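# Fork a loaded pallet into the station's seat

## Task

With the fork, bring the pallet and the workpieces on it into the station so that it lies flat on the seat, sits between the two side guides, and is pushed square against the back stop. Each workpiece must still be upright on the pallet, and the result must hold up without the robot supporting anything at the end.

## Robot and tools

Robot: one six-joint arm (shoulder pan, shoulder lift, elbow, wrist 1, wrist 2, wrist 3, listed base to tip in the Joint positions line). It carries a passive steel lifting fork instead of a gripper. No command opens or closes anything, and nothing reports what the fork is carrying. A load stays on only through gravity, friction and the fork's shape.

Fork geometry: two flat blades, each 240 mm long, 30 mm wide, 8 mm thick, with 110 mm of space between them. They extend along the tool point's -y axis. Their load-bearing faces point along the tool's -z, so the blades are level when tool +z points straight down. The tool point sits in the gap between the tines, halfway along them, in the plane of the carrying faces. The blade tips are 120 mm toward -y from it, and the upright back legs are 120 mm toward +y. A flat block on the wrist sticks out about 9 cm toward the fork's -y and rotates with it. If the blades dip toward their tips, the load slides off. A heavier load makes the tool point sag below its commanded height and tilt the fork. Read the reported pose, compare it with what you asked for, and correct in the next call.

Scene frame: origin on the table top directly under the arm base, +z up, +y to the left when facing along +x. The base may be slightly tilted relative to the table. At long reach the reported tool position may be somewhat off.

execute_actions takes "actions", a list holding at most one item, plus an optional "pictures" boolean (camera images come with every result unless you set it to false).
- Empty list []: no motion; just returns the state.
- Motion item {"rows": [[...], ...], "steps": N}: 1 to 15 rows, N from 1 to 15 (15 if left out). Each control step lasts 1/30 s. Row k is used on step k, and the last row is reused if there are more steps than rows. Every row has six numbers in [-1, 1], in this order: dx, dy, dz, rx, ry, rz. It is an offset, not an absolute pose. It is measured in the tool point's own axes, starting from the tool pose shown in the most recent result (before any result has shown it, and for later calls in the same reply, from wherever the tool is when the action begins). Each row is counted from that same starting pose, not from the row before it. Scale: 1.0 equals 0.6 m for dx, dy, dz and 180 degrees for the rotation. rx, ry, rz form one rotation vector. All zeros is not a pause: it drives the tool back to the starting pose.
- Wait item {"steps": N} with no rows: N up to 300 steps, no new command. The count runs from the previous result, and time you spend replying is part of it.
A refused call moves nothing.

Motion limits: on each step the command is clipped to within 70 mm and 16 degrees of the measured tool pose, and then damped inverse kinematics moves the joints. When position and orientation cannot both be met, position wins. Motion lags the command by about 0.15 s. The elbow cannot fully straighten. Large moves can take several calls. After an action ends, the arm continues only to the last clipped pose, so check the reported pose and send the remainder. The simulation keeps running while you think.

Result lines: the state line gives end_effector_position (m), end_effector_quat_wxyz, and linear/angular velocities (m/s, rad/s) in the scene frame. "pose unreachable" means the clearance check changed or blocked the command. A mount block or post under the base counts as part of the arm. HELD marks steps where all or part of your row was withheld. "Hand target" is the pose the controller is currently heading for. MOTOR HOT appears from 70 °C. At 85 °C an OVER-TEMPERATURE FAULT brakes the arm until it cools, which can take minutes. Carrying a load heats the motors, even while you think. Heat carries over into the next scene.

Faults to avoid: if contact torque at a joint reaches its limit (shoulder pan 303, shoulder lift 303, elbow 138, wrist 1/2/3 51.5 N m, held weight included), or any outside force on the arm, fork or load reaches 150 N, the arm halts for 10 s, drops the rest of the call, and gives way to the contact. Do not ram or press hard, drop or let the pallet slip, slam it, or let anything fall. Knocking or placing anything off the table fails the task. A loose object may occasionally get a small push from outside. Smooth, low-effort, quick motion is preferred.

Joint ranges (rad): elbow -3.142 to 3.142; all others -6.283 to 6.283.

zoom_image: {"camera": one of cam_high, cam_low, cam_wrist, "region": [x0, y0, x1, y1]} in pixels of that camera's most recent full image, with the origin at the top-left and at most 504 by 504 pixels. Image sizes: cam_high 672x504, cam_low 672x504, cam_wrist 504x504 (fisheye, posed from the joint readings). Calibration (K, distortion, T_world_to_cam) is provided per camera. Real values may differ a little: up to about 2.3 degrees and 9 mm for the fixed cameras. Results list any camera whose numbers have changed.

read_manual: optional "section" (only "licences"). It returns the licence texts and does not move anything.

finished_scene: {"scene": number of the current scene}. The goal must already be met and must stay met. Replying without any tool call ends every remaining scene.

Each tool is called after "Emit:" as a command line: name --argument value for each argument, lists and objects as JSON in quotes; but a table of rows of numbers goes row by row, as --pt "numbers of a row", without its own name.

## Session

Emit:
execute_actions --actions '[]'

Scene clock: 0.00 s of 6000.00 s.
end_effector_position=(+0.8511, -0.0007, +0.3826) end_effector_quat_wxyz=(-0.197, +0.868, +0.193, -0.414) end_effector_velocity=(-0.000, -0.001, +0.000) end_effector_angular_velocity=(-0.000, -0.002, +0.000)
Joint positions: [ 2.634 -0.357  0.654 -0.595 -1.452  0.136]
Joint velocities: [-0.001 -0.    -0.    -0.001  0.    -0.   ]
Motor temperatures (°C, as the motors report them): [26 26 27 28 34 31]
Hand target: +0.851, -0.001, +0.383; -0.197, +0.868, +0.193, -0.414

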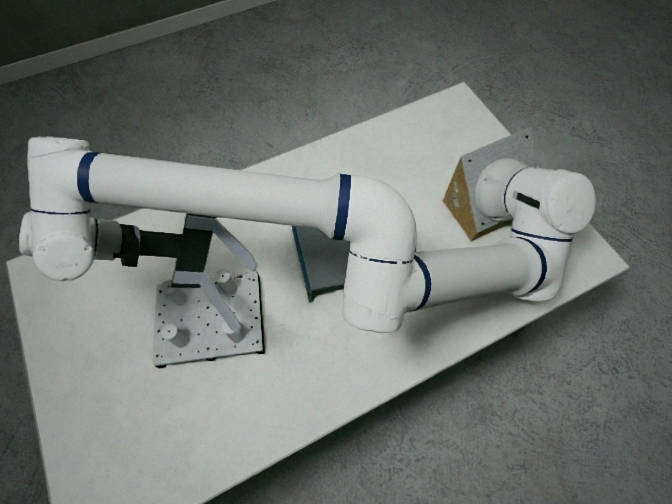

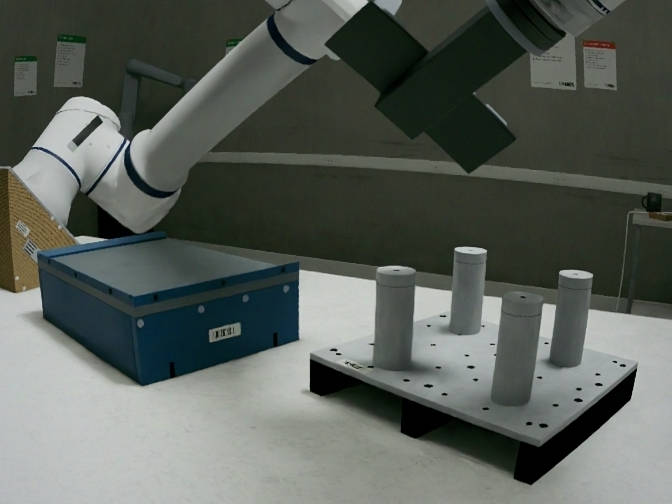

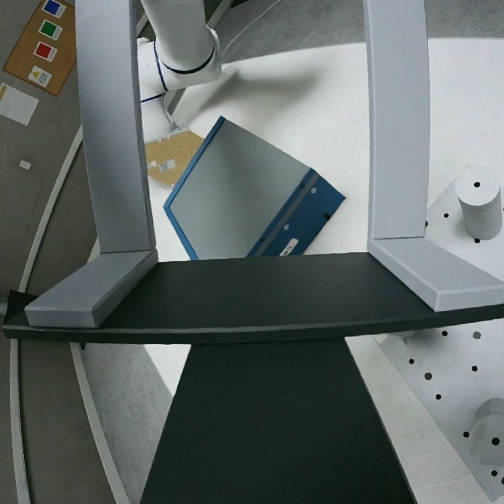

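Emit:
zoom_image --camera "cam_low" --region '[0, 200, 340, 420]'

Emit:
zoom_image --camera "cam_low" --region '[290, 230, 672, 504]'

Emit:
zoom_image --camera "cam_high" --region '[130, 190, 410, 400]'

Region (0, 200, 340, 420) of cam_low's 672x504 image, scaled by 1.482, with more detail than that image has; it fills the top 326 rows of this view, and the rest is white.

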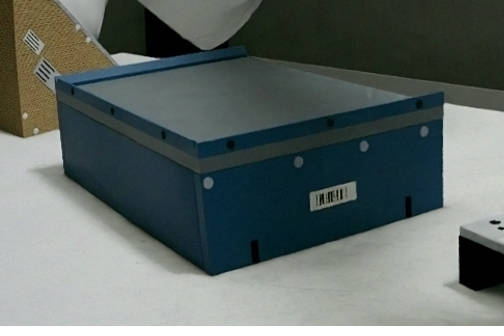

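Region (290, 230, 672, 504) of cam_low's 672x504 image, scaled by 1.319, with more detail than that image has; it fills the top 362 rows of this view, and the rest is white.

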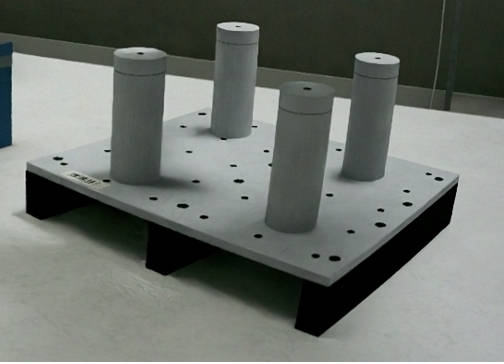

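Region (130, 190, 410, 400) of cam_high's 672x504 image, scaled by 1.800, with more detail than that image has; it fills the top 378 rows of this view, and the rest is white.

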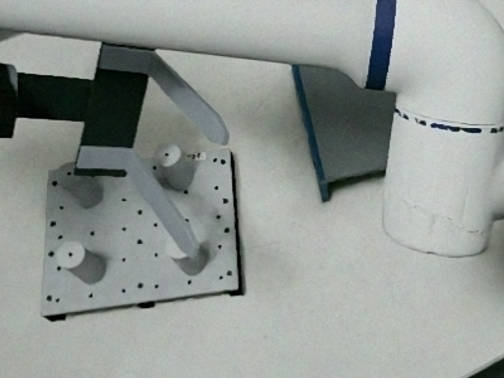

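Emit:
execute_actions --actions '[{"rows":[[0,0,0,-0.366,-0.105,-0.684]]}]' --pictures false

Emit:
execute_actions --actions '[{"rows":[[0,0,0,-0.25,-0.072,-0.47]]}]' --pictures false

Emit:
execute_actions --actions '[{"steps":15}]'

Scene clock: 40.77 s of 6000.00 s.
end_effector_position=(+0.8533, -0.0016, +0.3818) end_effector_quat_wxyz=(-0.153, +0.730, +0.576, -0.334) end_effector_velocity=(-0.002, +0.004, -0.001) end_effector_angular_velocity=(+0.748, -0.391, +1.550)
Joint positions: [ 2.737 -0.504  0.72  -0.916 -1.434 -0.507]
Joint velocities: [ 0.129 -0.582  0.614 -0.856  0.228 -1.371]
Motor temperatures (°C, as the motors report them): [26 26 27 28 34 31]
Hand target: +0.854, -0.001, +0.381; -0.141, +0.678, +0.652, -0.308
Off the commanded pose: 0.002 m, 93 deg; orientation clipped at the last step of the last action.
Steps of this call (steps 1 to 90: nothing new was sent; then 37.27 s passed at rest; steps 91 to 105: all 15 steps of this action). Readings (end_effector_position):
91: (+0.8511, -0.0007, +0.3825)
92: (+0.8508, -0.0019, +0.3826)
94: (+0.8522, -0.0013, +0.3821)
98: (+0.8532, -0.0020, +0.3822)
105: the state above

Scene clock: 41.27 s of 6000.00 s.
end_effector_position=(+0.8550, -0.0006, +0.3807) end_effector_quat_wxyz=(-0.096, +0.447, +0.871, -0.180) end_effector_velocity=(-0.003, +0.004, +0.000) end_effector_angular_velocity=(+0.762, -0.432, +1.481)
Joint positions: [ 2.74  -0.835  1.103 -1.313 -1.225 -1.222]
Joint velocities: [-0.138 -0.683  0.84  -0.655  0.583 -1.453]
Motor temperatures (°C, as the motors report them): [26 26 27 28 34 31]
Hand target: +0.856, +0.001, +0.380; -0.077, +0.374, +0.913, -0.142
Off the commanded pose: 0.002 m, 46 deg; orientation clipped at the last step of the last action.
Steps of this call (steps 1 to 15: all 15 steps of this action). Readings (end_effector_position):
1: (+0.8533, -0.0015, +0.3818)
2: (+0.8539, -0.0016, +0.3817)
4: (+0.8547, -0.0017, +0.3812)
8: (+0.8551, -0.0014, +0.3809)
15: the state above

Scene clock: 41.77 s of 6000.00 s.
end_effector_position=(+0.8559, +0.0008, +0.3804) end_effector_quat_wxyz=(-0.077, +0.375, +0.913, -0.142) end_effector_velocity=(+0.000, +0.000, +0.001) end_effector_angular_velocity=(+0.002, -0.003, +0.006)
Joint positions: [ 2.723 -0.908  1.194 -1.383 -1.161 -1.381]
Joint velocities: [-0.001 -0.003  0.003 -0.003  0.002 -0.006]
Motor temperatures (°C, as the motors report them): [26 26 27 28 34 31]
Hand target: +0.856, +0.001, +0.380; -0.077, +0.374, +0.913, -0.142
Off the commanded pose: 0.004 m, 35 deg; orientation clipped at the last step of the last action.
Steps of this call (steps 1 to 15: nothing new was sent). Readings (end_effector_position):
1: (+0.8550, -0.0005, +0.3807)
2: (+0.8552, -0.0000, +0.3811)
4: (+0.8554, +0.0003, +0.3807)
8: (+0.8558, +0.0006, +0.3804)
15: the state above
camera_calibration (this result's frames):
cam_wrist: T_world_to_cam=[[-0.676745, 0.73617, -0.00837559, 0.580728], [0.736214, 0.676664, -0.0106923, -0.745717], [-0.00220391, -0.0134022, -0.999908, 0.492264], [0, 0, 0, 1]] pos_world=[0.943097, 0.0836829, 0.489109]

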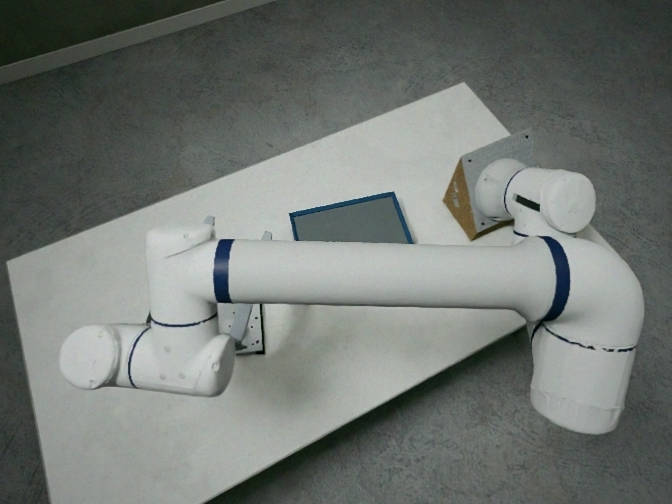

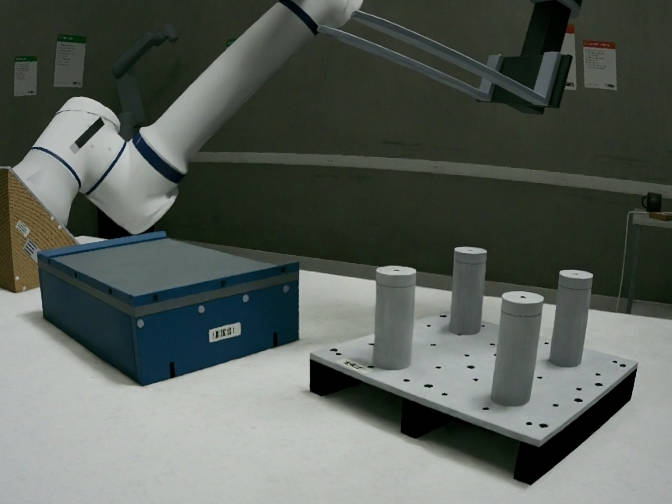

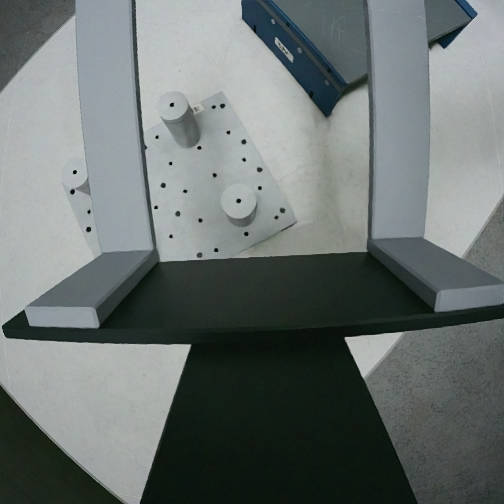

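Emit:
execute_actions --actions '[{"rows":[[0,0,0,-0.091,-0.026,-0.170]]}]' --pictures false

Emit:
execute_actions --actions '[{"steps":15}]' --pictures false

Emit:
execute_actions --actions '[{"rows":[[-0.205,0.413,0.2,0,0,0]]}]' --pictures false

Emit:
execute_actions --actions '[{"steps":15}]'

Scene clock: 53.13 s of 6000.00 s.
end_effector_position=(+0.8563, +0.0014, +0.3802) end_effector_quat_wxyz=(-0.022, +0.132, +0.991, -0.009) end_effector_velocity=(-0.004, -0.007, +0.001) end_effector_angular_velocity=(+0.139, -0.036, +0.199)
Joint positions: [ 2.625 -1.093  1.435 -1.451 -0.927 -1.97 ]
Joint velocities: [-0.062 -0.038  0.057  0.086  0.098 -0.312]
Motor temperatures (°C, as the motors report them): [26 26 27 28 34 31]
Hand target: +0.856, +0.001, +0.380; -0.021, +0.123, +0.992, -0.002
Off the commanded pose: 0.001 m, 1 deg.
Steps of this call (steps 1 to 90: nothing new was sent; then 7.87 s passed at rest; steps 91 to 105: all 15 steps of this action). Readings (end_effector_position):
91: (+0.8559, +0.0008, +0.3804)
92: (+0.8558, +0.0005, +0.3796)
94: (+0.8567, +0.0017, +0.3801)
98: (+0.8573, +0.0029, +0.3801)
105: the state above

Scene clock: 53.63 s of 6000.00 s.
end_effector_position=(+0.8559, +0.0010, +0.3802) end_effector_quat_wxyz=(-0.021, +0.123, +0.992, -0.002) end_effector_velocity=(+0.001, +0.000, +0.000) end_effector_angular_velocity=(-0.000, -0.001, +0.002)
Joint positions: [ 2.619 -1.096  1.44  -1.442 -0.918 -1.998]
Joint velocities: [ 0.    -0.    -0.    -0.     0.    -0.001]
Motor temperatures (°C, as the motors report them): [26 26 27 28 34 31]
Hand target: +0.856, +0.001, +0.380; -0.021, +0.123, +0.992, -0.002
Off the commanded pose: 0.000 m, 0 deg.
Steps of this call (steps 1 to 15: nothing new was sent). Readings (end_effector_position):
1: (+0.8562, +0.0013, +0.3802)
2: (+0.8561, +0.0012, +0.3802)
4: (+0.8560, +0.0011, +0.3802)
8: (+0.8560, +0.0010, +0.3802)
15: the state above

Scene clock: 54.13 s of 6000.00 s.
end_effector_position=(+0.9815, +0.1628, +0.2829) end_effector_quat_wxyz=(-0.020, +0.120, +0.993, -0.001) end_effector_velocity=(+0.274, +0.323, -0.199) end_effector_angular_velocity=(-0.003, -0.012, +0.007)
Joint positions: [ 2.842 -0.98   1.207 -1.499 -0.831 -1.734]
Joint velocities: [ 0.423  0.361 -0.67  -0.077  0.126  0.552]
Motor temperatures (°C, as the motors report them): [26 26 27 28 34 31]
Hand target: +1.011, +0.198, +0.260; -0.020, +0.120, +0.993, -0.001
Off the commanded pose: 0.075 m, 0 deg; position clipped at the last step of the last action.
Steps of this call (steps 1 to 15: all 15 steps of this action). Readings (end_effector_position):
1: (+0.8564, +0.0018, +0.3797)
2: (+0.8645, +0.0119, +0.3736)
4: (+0.8835, +0.0379, +0.3590)
8: (+0.9184, +0.0839, +0.3309)
15: the state above

Scene clock: 54.63 s of 6000.00 s.
end_effector_position=(+1.0104, +0.1983, +0.2605) end_effector_quat_wxyz=(-0.020, +0.120, +0.993, -0.001) end_effector_velocity=(+0.002, +0.001, +0.000) end_effector_angular_velocity=(-0.000, -0.002, +0.001)
Joint positions: [ 2.888 -0.939  1.132 -1.507 -0.817 -1.674]
Joint velocities: [ 0.001  0.002 -0.004 -0.001  0.     0.002]
Motor temperatures (°C, as the motors report them): [26 26 27 28 34 31]
Hand target: +1.011, +0.198, +0.260; -0.020, +0.120, +0.993, -0.001
Off the commanded pose: 0.025 m, 0 deg; position clipped at the last step of the last action.
Steps of this call (steps 1 to 15: nothing new was sent). Readings (end_effector_position):
1: (+0.9907, +0.1735, +0.2763)
2: (+0.9974, +0.1818, +0.2710)
4: (+1.0044, +0.1904, +0.2654)
8: (+1.0092, +0.1965, +0.2616)
15: the state above
camera_calibration (this result's frames):
cam_wrist: T_world_to_cam=[[-0.956925, 0.290084, 0.0120446, 0.905189], [0.280127, 0.911586, 0.300898, -0.66135], [0.0763059, 0.291311, -0.95358, 0.223609], [0, 0, 0, 1]] pos_world=[1.0344, 0.275157, 0.401325]

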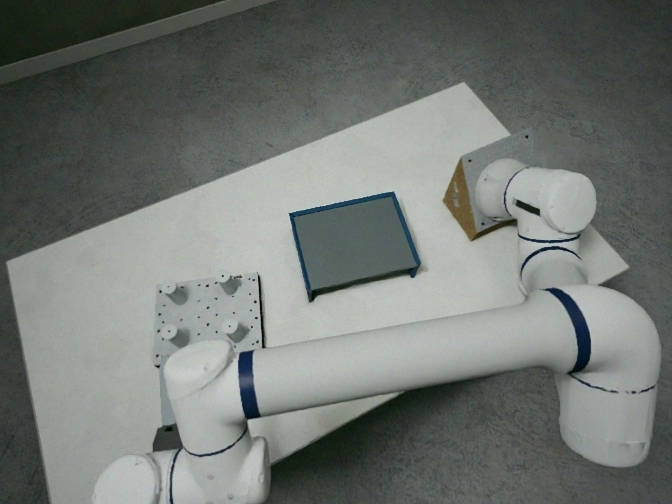

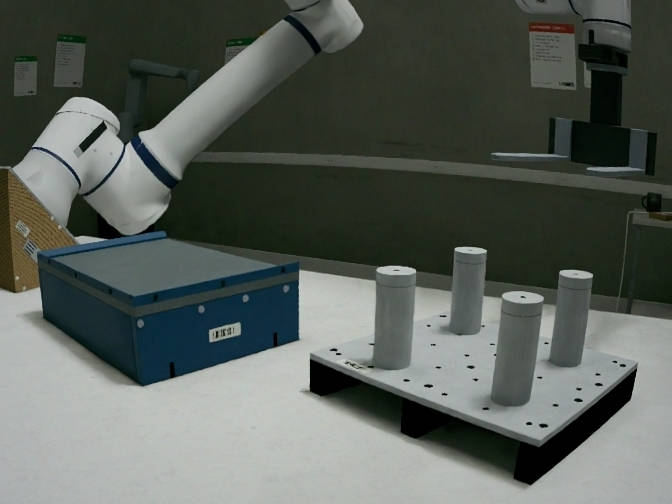

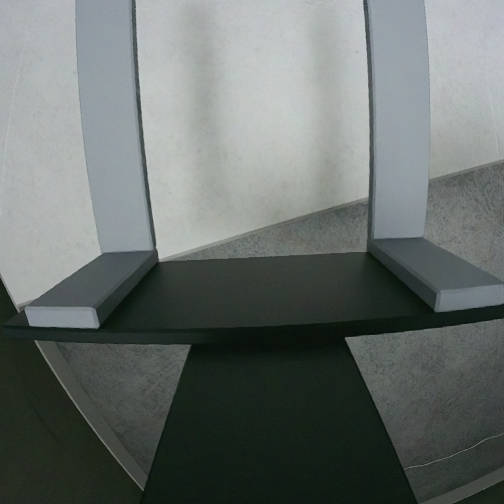

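Emit:
execute_actions --actions '[{"rows":[[-0.085,0.03,0.317,-0.0027,-0.0125,0.029]]}]' --pictures false

Emit:
execute_actions --actions '[{"steps":15}]'

Scene clock: 61.60 s of 6000.00 s.
end_effector_position=(+1.0529, +0.2044, +0.0770) end_effector_quat_wxyz=(-0.001, +0.164, +0.986, +0.001) end_effector_velocity=(+0.045, +0.001, -0.088) end_effector_angular_velocity=(-0.026, -0.039, -0.015)
Joint positions: [ 3.016 -0.792  1.145 -1.839 -0.788 -1.374]
Joint velocities: [ 0.066  0.112 -0.066 -0.171 -0.015  0.15 ]
Motor temperatures (°C, as the motors report them): [26 26 27 28 34 31]
Hand target: +1.057, +0.204, +0.068; +0.000, +0.165, +0.986, +0.000
Off the commanded pose: 0.009 m, 0 deg.
Steps of this call (steps 1 to 90: nothing new was sent; then 3.47 s passed at rest; steps 91 to 105: all 15 steps of this action). Readings (end_effector_position):
91: (+1.0108, +0.1985, +0.2596)
92: (+1.0142, +0.1996, +0.2505)
94: (+1.0181, +0.2000, +0.2133)
98: (+1.0314, +0.2026, +0.1518)
105: the state above

Scene clock: 62.10 s of 6000.00 s.
end_effector_position=(+1.0567, +0.2041, +0.0685) end_effector_quat_wxyz=(+0.000, +0.165, +0.986, +0.000) end_effector_velocity=(-0.000, -0.000, -0.001) end_effector_angular_velocity=(+0.000, +0.001, -0.001)
Joint positions: [ 3.022 -0.782  1.139 -1.855 -0.789 -1.361]
Joint velocities: [ 0.     0.001  0.001 -0.    -0.     0.   ]
Motor temperatures (°C, as the motors report them): [26 26 27 28 34 31]
Hand target: +1.057, +0.204, +0.068; +0.000, +0.165, +0.986, +0.000
Off the commanded pose: 0.000 m, 0 deg.
Steps of this call (steps 1 to 15: nothing new was sent). Readings (end_effector_position):
1: (+1.0541, +0.2042, +0.0744)
2: (+1.0549, +0.2041, +0.0726)
4: (+1.0559, +0.2041, +0.0705)
8: (+1.0565, +0.2041, +0.0690)
15: the state above
camera_calibration (this result's frames):
cam_wrist: T_world_to_cam=[[-0.926327, 0.375764, -0.026807, 0.90291], [0.349819, 0.884408, 0.308947, -0.69046], [0.1398, 0.276808, -0.950701, -0.0290118], [0, 0, 0, 1]] pos_world=[1.08198, 0.279398, 0.209938]

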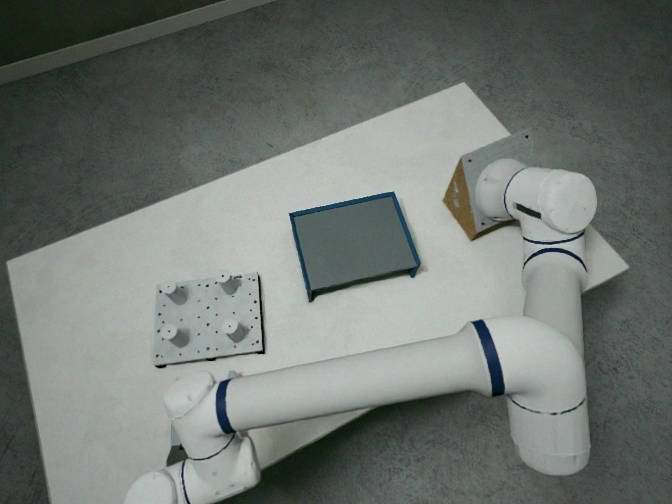

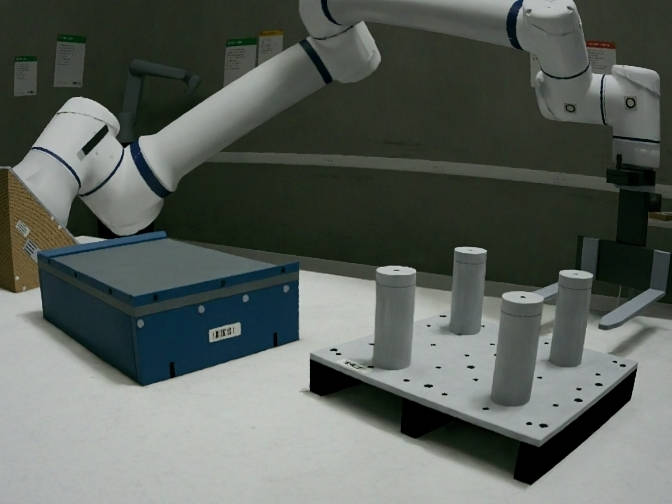

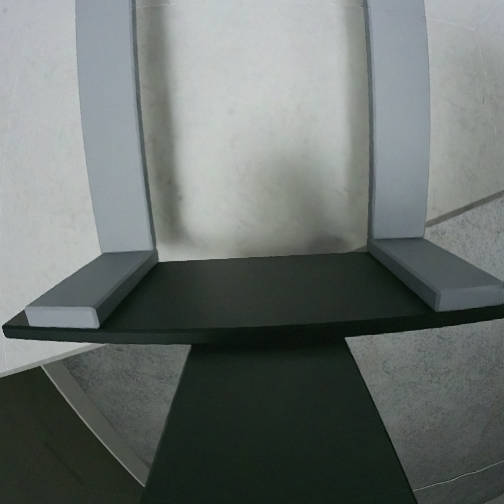

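Emit:
execute_actions --actions '[{"rows":[[0,0,0.03,0,0,0],[0,0,0.03,0,0,0],[0,0,0.065,0,0,0]]}]' --pictures false

Emit:
execute_actions --actions '[{"rows":[[0,-0.02,0,0,0,0],[0,-0.04,0,0,0,0],[0,-0.06,0,0,0,0]]}]'

Emit:
zoom_image --camera "cam_low" --region '[420, 220, 672, 420]'

Emit:
zoom_image --camera "cam_high" --region '[130, 300, 300, 430]'

Scene clock: 70.17 s of 6000.00 s.
end_effector_position=(+1.0567, +0.2041, +0.0299) end_effector_quat_wxyz=(+0.000, +0.165, +0.986, +0.000) end_effector_velocity=(-0.000, +0.000, -0.005) end_effector_angular_velocity=(-0.000, +0.001, +0.000)
Joint positions: [ 3.047 -0.757  1.152 -1.916 -0.788 -1.326]
Joint velocities: [ 0.003  0.003  0.002 -0.007 -0.     0.004]
Motor temperatures (°C, as the motors report them): [26 26 27 28 34 31]
Hand target: +1.057, +0.204, +0.030; +0.000, +0.165, +0.986, +0.000
Off the commanded pose: 0.000 m, 0 deg.
Steps of this call (steps 1 to 90: nothing new was sent; then 4.57 s passed at rest; steps 91 to 105: all 15 steps of this action). Readings (end_effector_position):
91: (+1.0567, +0.2041, +0.0682)
92: (+1.0575, +0.2044, +0.0647)
94: (+1.0566, +0.2040, +0.0512)
98: (+1.0566, +0.2042, +0.0342)
105: the state above

Scene clock: 70.67 s of 6000.00 s.
end_effector_position=(+1.0451, +0.1704, +0.0299) end_effector_quat_wxyz=(+0.000, +0.165, +0.986, +0.000) end_effector_velocity=(-0.001, -0.004, +0.001) end_effector_angular_velocity=(-0.000, -0.001, -0.000)
Joint positions: [ 3.024 -0.764  1.205 -1.94  -0.789 -1.358]
Joint velocities: [-0.003 -0.001  0.004 -0.002 -0.    -0.003]
Motor temperatures (°C, as the motors report them): [26 26 27 28 34 31]
Hand target: +1.045, +0.170, +0.030; +0.000, +0.165, +0.986, +0.000
Off the commanded pose: 0.000 m, 0 deg.
Steps of this call (steps 1 to 15: all 15 steps of this action). Readings (end_effector_position):
1: (+1.0566, +0.2039, +0.0297)
2: (+1.0558, +0.2013, +0.0295)
4: (+1.0508, +0.1876, +0.0292)
8: (+1.0464, +0.1740, +0.0299)
15: the state above
camera_calibration (this result's frames):
cam_wrist: T_world_to_cam=[[-0.926343, 0.375731, -0.0267515, 0.903864], [0.349803, 0.884414, 0.308949, -0.644635], [0.139741, 0.276835, -0.950702, -0.0547624], [0, 0, 0, 1]] pos_world=[1.07044, 0.245675, 0.171276]

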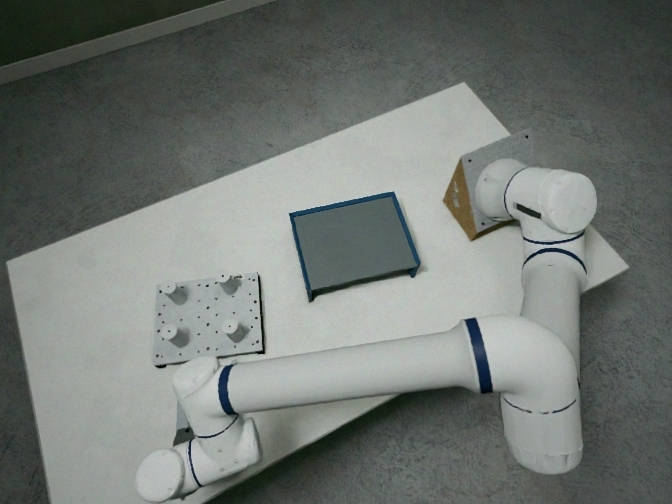

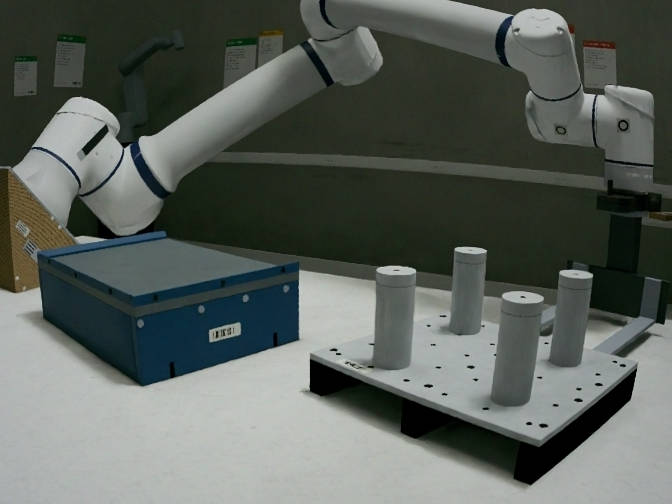

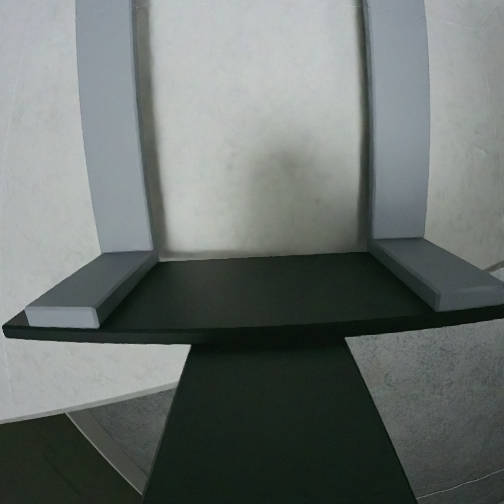

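Region (420, 220, 672, 420) of cam_low's 672x504 image, scaled by 2.000, with more detail than that image has; it fills the top 400 rows of this view, and the rest is white.

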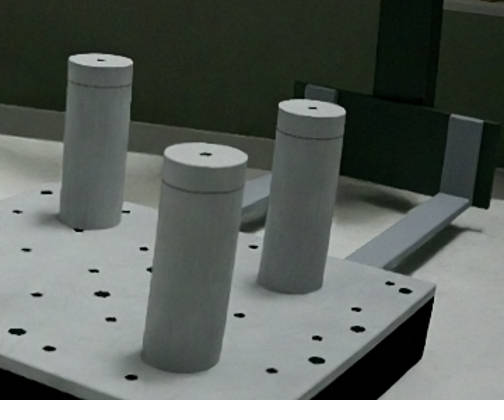

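Region (130, 300, 300, 430) of cam_high's 672x504 image, scaled by 2.965, with more detail than that image has; it fills the top 385 rows of this view, and the rest is white.

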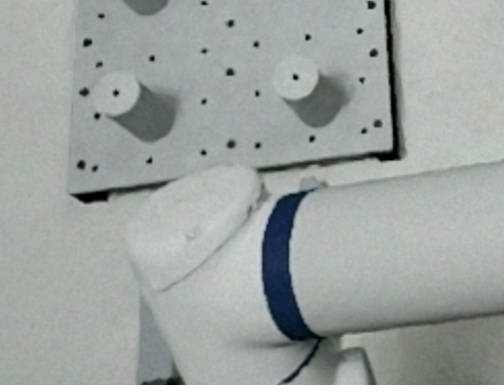

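Emit:
execute_actions --actions '[{"rows":[[0,0,0.008,0,0,0],[0,-0.01,0.008,0,0,0],[0,-0.02,0.008,0,0,0],[0,-0.035,0.008,0,0,0],[0,-0.05,0.008,0,0,0],[0,-0.065,0.008,0,0,0],[0,-0.08,0.008,0,0,0],[0,-0.1,0.008,0,0,0],[0,-0.12,0.008,0,0,0],[0,-0.14,0.008,0,0,0],[0,-0.16,0.008,0,0,0],[0,-0.18,0.008,0,0,0],[0,-0.2,0.008,0,0,0]]}]' --pictures false

Emit:
execute_actions --actions '[{"steps":12}]'

Scene clock: 78.13 s of 6000.00 s.
end_effector_position=(+1.0113, +0.0741, +0.0250) end_effector_quat_wxyz=(-0.001, +0.166, +0.986, -0.000) end_effector_velocity=(-0.076, -0.210, -0.006) end_effector_angular_velocity=(+0.002, +0.008, -0.022)
Joint positions: [ 2.96  -0.763  1.332 -2.004 -0.796 -1.447]
Joint velocities: [-0.148  0.024  0.238 -0.107 -0.02  -0.191]
Motor temperatures (°C, as the motors report them): [26 26 27 28 34 31]
Hand target: +1.006, +0.058, +0.025; -0.000, +0.165, +0.986, +0.000
Off the commanded pose: 0.018 m, 0 deg.
Steps of this call (steps 1 to 90: nothing new was sent; then 3.97 s passed at rest; steps 91 to 105: all 15 steps of this action). Readings (end_effector_position):
91: (+1.0451, +0.1700, +0.0299)
92: (+1.0453, +0.1700, +0.0293)
94: (+1.0435, +0.1661, +0.0269)
98: (+1.0348, +0.1411, +0.0250)
105: the state above

Scene clock: 78.53 s of 6000.00 s.
end_effector_position=(+1.0059, +0.0577, +0.0249) end_effector_quat_wxyz=(-0.000, +0.165, +0.986, +0.000) end_effector_velocity=(-0.001, -0.001, -0.001) end_effector_angular_velocity=(+0.000, +0.000, +0.001)
Joint positions: [ 2.948 -0.762  1.352 -2.014 -0.797 -1.464]
Joint velocities: [-0.     0.     0.003 -0.002  0.    -0.002]
Motor temperatures (°C, as the motors report them): [26 26 27 28 34 31]
Hand target: +1.006, +0.058, +0.025; -0.000, +0.165, +0.986, +0.000
Off the commanded pose: 0.001 m, 0 deg.
Steps of this call (steps 1 to 12: nothing new was sent). Readings (end_effector_position):
1: (+1.0095, +0.0687, +0.0248)
2: (+1.0086, +0.0654, +0.0250)
4: (+1.0073, +0.0614, +0.0250)
8: (+1.0062, +0.0584, +0.0249)
12: the state above
camera_calibration (this result's frames):
cam_wrist: T_world_to_cam=[[-0.926191, 0.376143, -0.0262201, 0.909556], [0.350332, 0.884178, 0.309024, -0.530308], [0.13942, 0.27703, -0.950693, -0.0225391], [0, 0, 0, 1]] pos_world=[1.03135, 0.133008, 0.166299]

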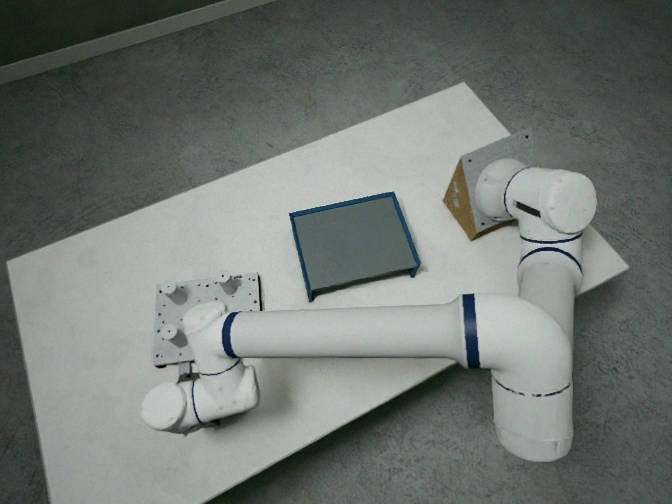

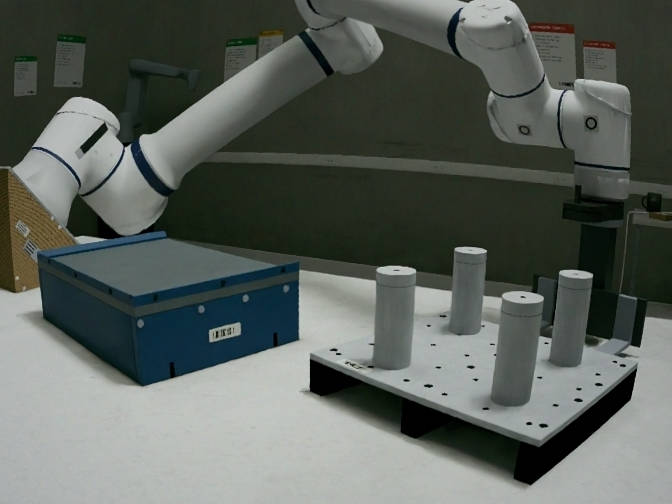

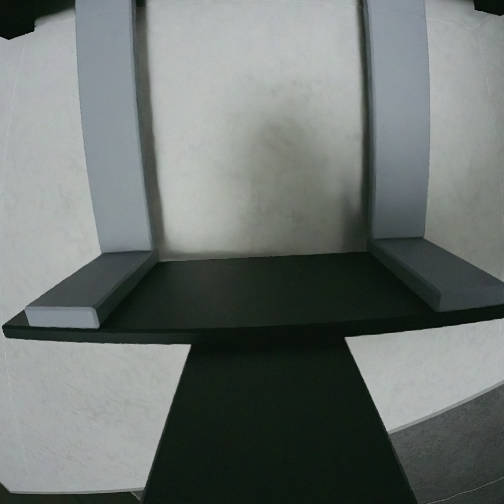

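Emit:
execute_actions --actions '[{"rows":[[0,-0.01,0,0,0,0],[0,-0.025,0,0,0,0],[0,-0.04,0,0,0,0],[0,-0.06,0,0,0,0],[0,-0.08,0,0,0,0],[0,-0.1,0,0,0,0],[0,-0.12,0,0,0,0],[0,-0.14,0,0,0,0],[0,-0.16,0,0,0,0],[0,-0.175,0,0,0,0]]}]' --pictures false

Emit:
execute_actions --actions '[{"steps":10}]'

Scene clock: 85.80 s of 6000.00 s.
end_effector_position=(+0.9734, -0.0361, +0.0249) end_effector_quat_wxyz=(-0.000, +0.165, +0.986, +0.000) end_effector_velocity=(-0.019, -0.057, -0.002) end_effector_angular_velocity=(+0.000, +0.001, +0.005)
Joint positions: [ 2.878 -0.742  1.441 -2.057 -0.809 -1.559]
Joint velocities: [-0.042  0.019  0.045 -0.023 -0.009 -0.062]
Motor temperatures (°C, as the motors report them): [26 26 27 28 34 31]
Hand target: +0.972, -0.041, +0.025; -0.000, +0.165, +0.986, +0.000
Off the commanded pose: 0.006 m, 0 deg.
Steps of this call (steps 1 to 90: nothing new was sent; then 3.77 s passed at rest; steps 91 to 105: all 15 steps of this action). Readings (end_effector_position):
91: (+1.0058, +0.0574, +0.0249)
92: (+1.0055, +0.0561, +0.0249)
94: (+1.0022, +0.0471, +0.0249)
98: (+0.9898, +0.0125, +0.0247)
105: the state above

Scene clock: 86.13 s of 6000.00 s.
end_effector_position=(+0.9718, -0.0412, +0.0248) end_effector_quat_wxyz=(-0.000, +0.165, +0.986, +0.000) end_effector_velocity=(-0.002, -0.002, -0.001) end_effector_angular_velocity=(+0.000, +0.001, -0.001)
Joint positions: [ 2.874 -0.74   1.445 -2.059 -0.81  -1.565]
Joint velocities: [-0.001  0.001  0.003 -0.001 -0.    -0.001]
Motor temperatures (°C, as the motors report them): [26 26 27 28 34 31]
Hand target: +0.972, -0.041, +0.025; -0.000, +0.165, +0.986, +0.000
Off the commanded pose: 0.000 m, 0 deg.
Steps of this call (steps 1 to 10: nothing new was sent). Readings (end_effector_position):
1: (+0.9729, -0.0377, +0.0248)
2: (+0.9725, -0.0388, +0.0248)
4: (+0.9722, -0.0401, +0.0248)
8: (+0.9718, -0.0411, +0.0248)
10: the state above
camera_calibration (this result's frames):
cam_wrist: T_world_to_cam=[[-0.926196, 0.376136, -0.026122, 0.915148], [0.350318, 0.884101, 0.309262, -0.430805], [0.139419, 0.277286, -0.950618, 0.00956191], [0, 0, 0, 1]] pos_world=[0.997192, 0.0340044, 0.166227]

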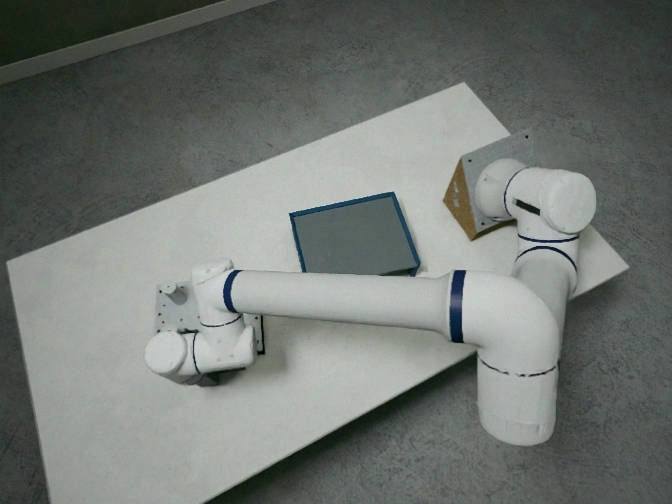

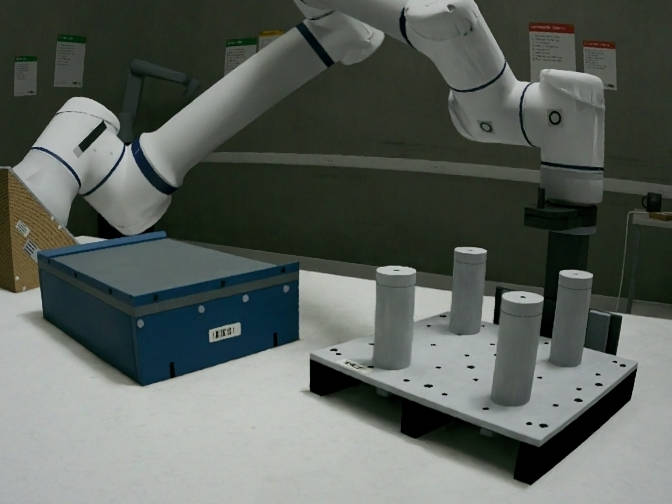

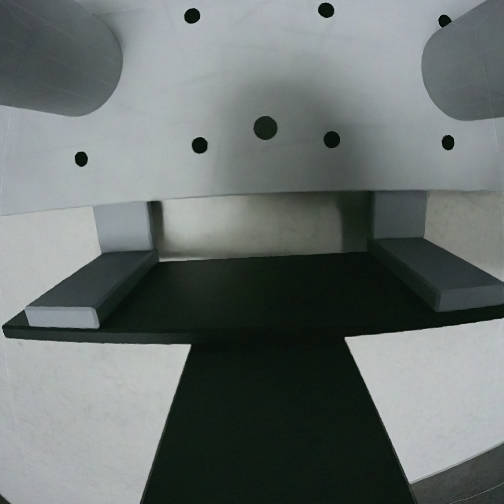

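Emit:
execute_actions --actions '[{"rows":[[0,-0.01,0,0,0,0],[0,-0.02,0,0,0,0],[0,-0.03,0,0,0,0],[0,-0.036,0,0,0,0]]}]' --pictures false

Emit:
execute_actions --actions '[{"rows":[[0,0,-0.004,0,0,0],[0,0,-0.008,0,0,0],[0,0,-0.012,0,0,0],[0,0,-0.016,0,0,0],[0,0,-0.02,0,0,0],[0,0,-0.024,0,0,0],[0,0,-0.028,0,0,0],[0,0,-0.032,0,0,0],[0,0,-0.036,0,0,0],[0,0,-0.04,0,0,0],[0,0,-0.044,0,0,0],[0,0,-0.048,0,0,0],[0,0,-0.052,0,0,0],[0,0,-0.056,0,0,0],[0,0,-0.06,0,0,0]]}]' --pictures false

Emit:
execute_actions --actions '[{"steps":15}]'

Scene clock: 94.53 s of 6000.00 s.
end_effector_position=(+0.9648, -0.0614, +0.0248) end_effector_quat_wxyz=(-0.000, +0.165, +0.986, +0.000) end_effector_velocity=(-0.001, -0.004, +0.001) end_effector_angular_velocity=(+0.000, -0.001, -0.002)
Joint positions: [ 2.859 -0.733  1.461 -2.067 -0.813 -1.585]
Joint velocities: [-0.004  0.001  0.002 -0.    -0.    -0.003]
Motor temperatures (°C, as the motors report them): [26 26 27 28 34 31]
Hand target: +0.965, -0.062, +0.025; -0.000, +0.165, +0.986, +0.000
Off the commanded pose: 0.000 m, 0 deg.
Steps of this call (steps 1 to 90: nothing new was sent; then 4.90 s passed at rest; steps 91 to 105: all 15 steps of this action). Readings (end_effector_position):
91: (+0.9717, -0.0415, +0.0248)
92: (+0.9714, -0.0428, +0.0249)
94: (+0.9688, -0.0496, +0.0248)
98: (+0.9657, -0.0590, +0.0248)
105: the state above

Scene clock: 95.03 s of 6000.00 s.
end_effector_position=(+0.9649, -0.0613, +0.0529) end_effector_quat_wxyz=(+0.000, +0.165, +0.986, +0.000) end_effector_velocity=(+0.003, +0.001, +0.076) end_effector_angular_velocity=(-0.002, -0.006, +0.004)
Joint positions: [ 2.84  -0.755  1.453 -2.021 -0.818 -1.611]
Joint velocities: [-0.05  -0.054 -0.025  0.116 -0.012 -0.064]
Motor temperatures (°C, as the motors report them): [26 26 27 28 34 31]
Hand target: +0.965, -0.061, +0.061; +0.000, +0.165, +0.986, +0.000
Off the commanded pose: 0.008 m, 0 deg.
Steps of this call (steps 1 to 15: all 15 steps of this action). Readings (end_effector_position):
1: (+0.9648, -0.0615, +0.0248)
2: (+0.9648, -0.0617, +0.0252)
4: (+0.9644, -0.0618, +0.0279)
8: (+0.9648, -0.0615, +0.0365)
15: the state above

Scene clock: 95.53 s of 6000.00 s.
end_effector_position=(+0.9648, -0.0614, +0.0607) end_effector_quat_wxyz=(+0.000, +0.165, +0.986, +0.000) end_effector_velocity=(-0.000, -0.001, +0.001) end_effector_angular_velocity=(-0.000, -0.000, -0.001)
Joint positions: [ 2.834 -0.76   1.451 -2.008 -0.819 -1.618]
Joint velocities: [-0.001 -0.    -0.     0.001 -0.     0.   ]
Motor temperatures (°C, as the motors report them): [26 26 27 28 34 31]
Hand target: +0.965, -0.061, +0.061; +0.000, +0.165, +0.986, +0.000
Off the commanded pose: 0.000 m, 0 deg.
Steps of this call (steps 1 to 15: nothing new was sent). Readings (end_effector_position):
1: (+0.9649, -0.0613, +0.0553)
2: (+0.9648, -0.0614, +0.0571)
4: (+0.9648, -0.0614, +0.0590)
8: (+0.9648, -0.0614, +0.0603)
15: the state above
camera_calibration (this result's frames):
cam_wrist: T_world_to_cam=[[-0.926194, 0.376131, -0.0262917, 0.917187], [0.350248, 0.884086, 0.309384, -0.421552], [0.139613, 0.277341, -0.950574, 0.0500238], [0, 0, 0, 1]] pos_world=[0.990156, 0.0138326, 0.202087]

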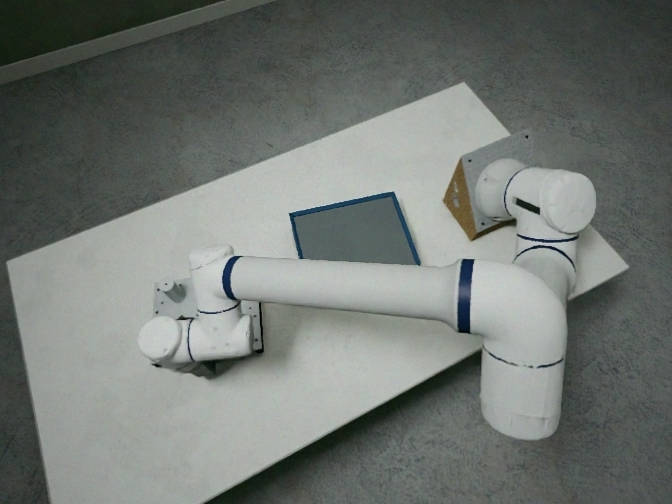

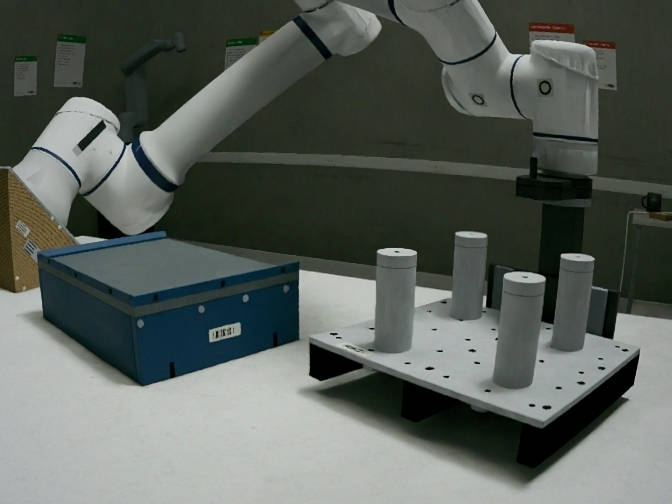

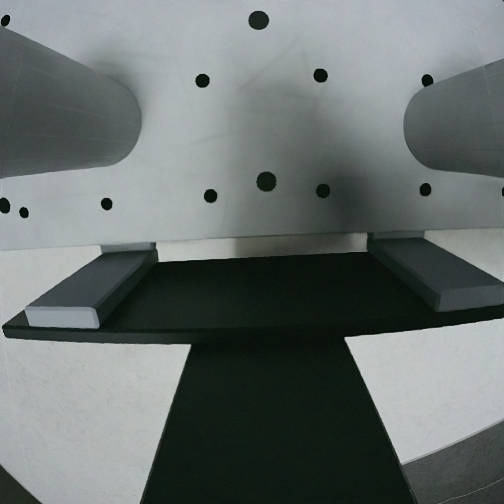

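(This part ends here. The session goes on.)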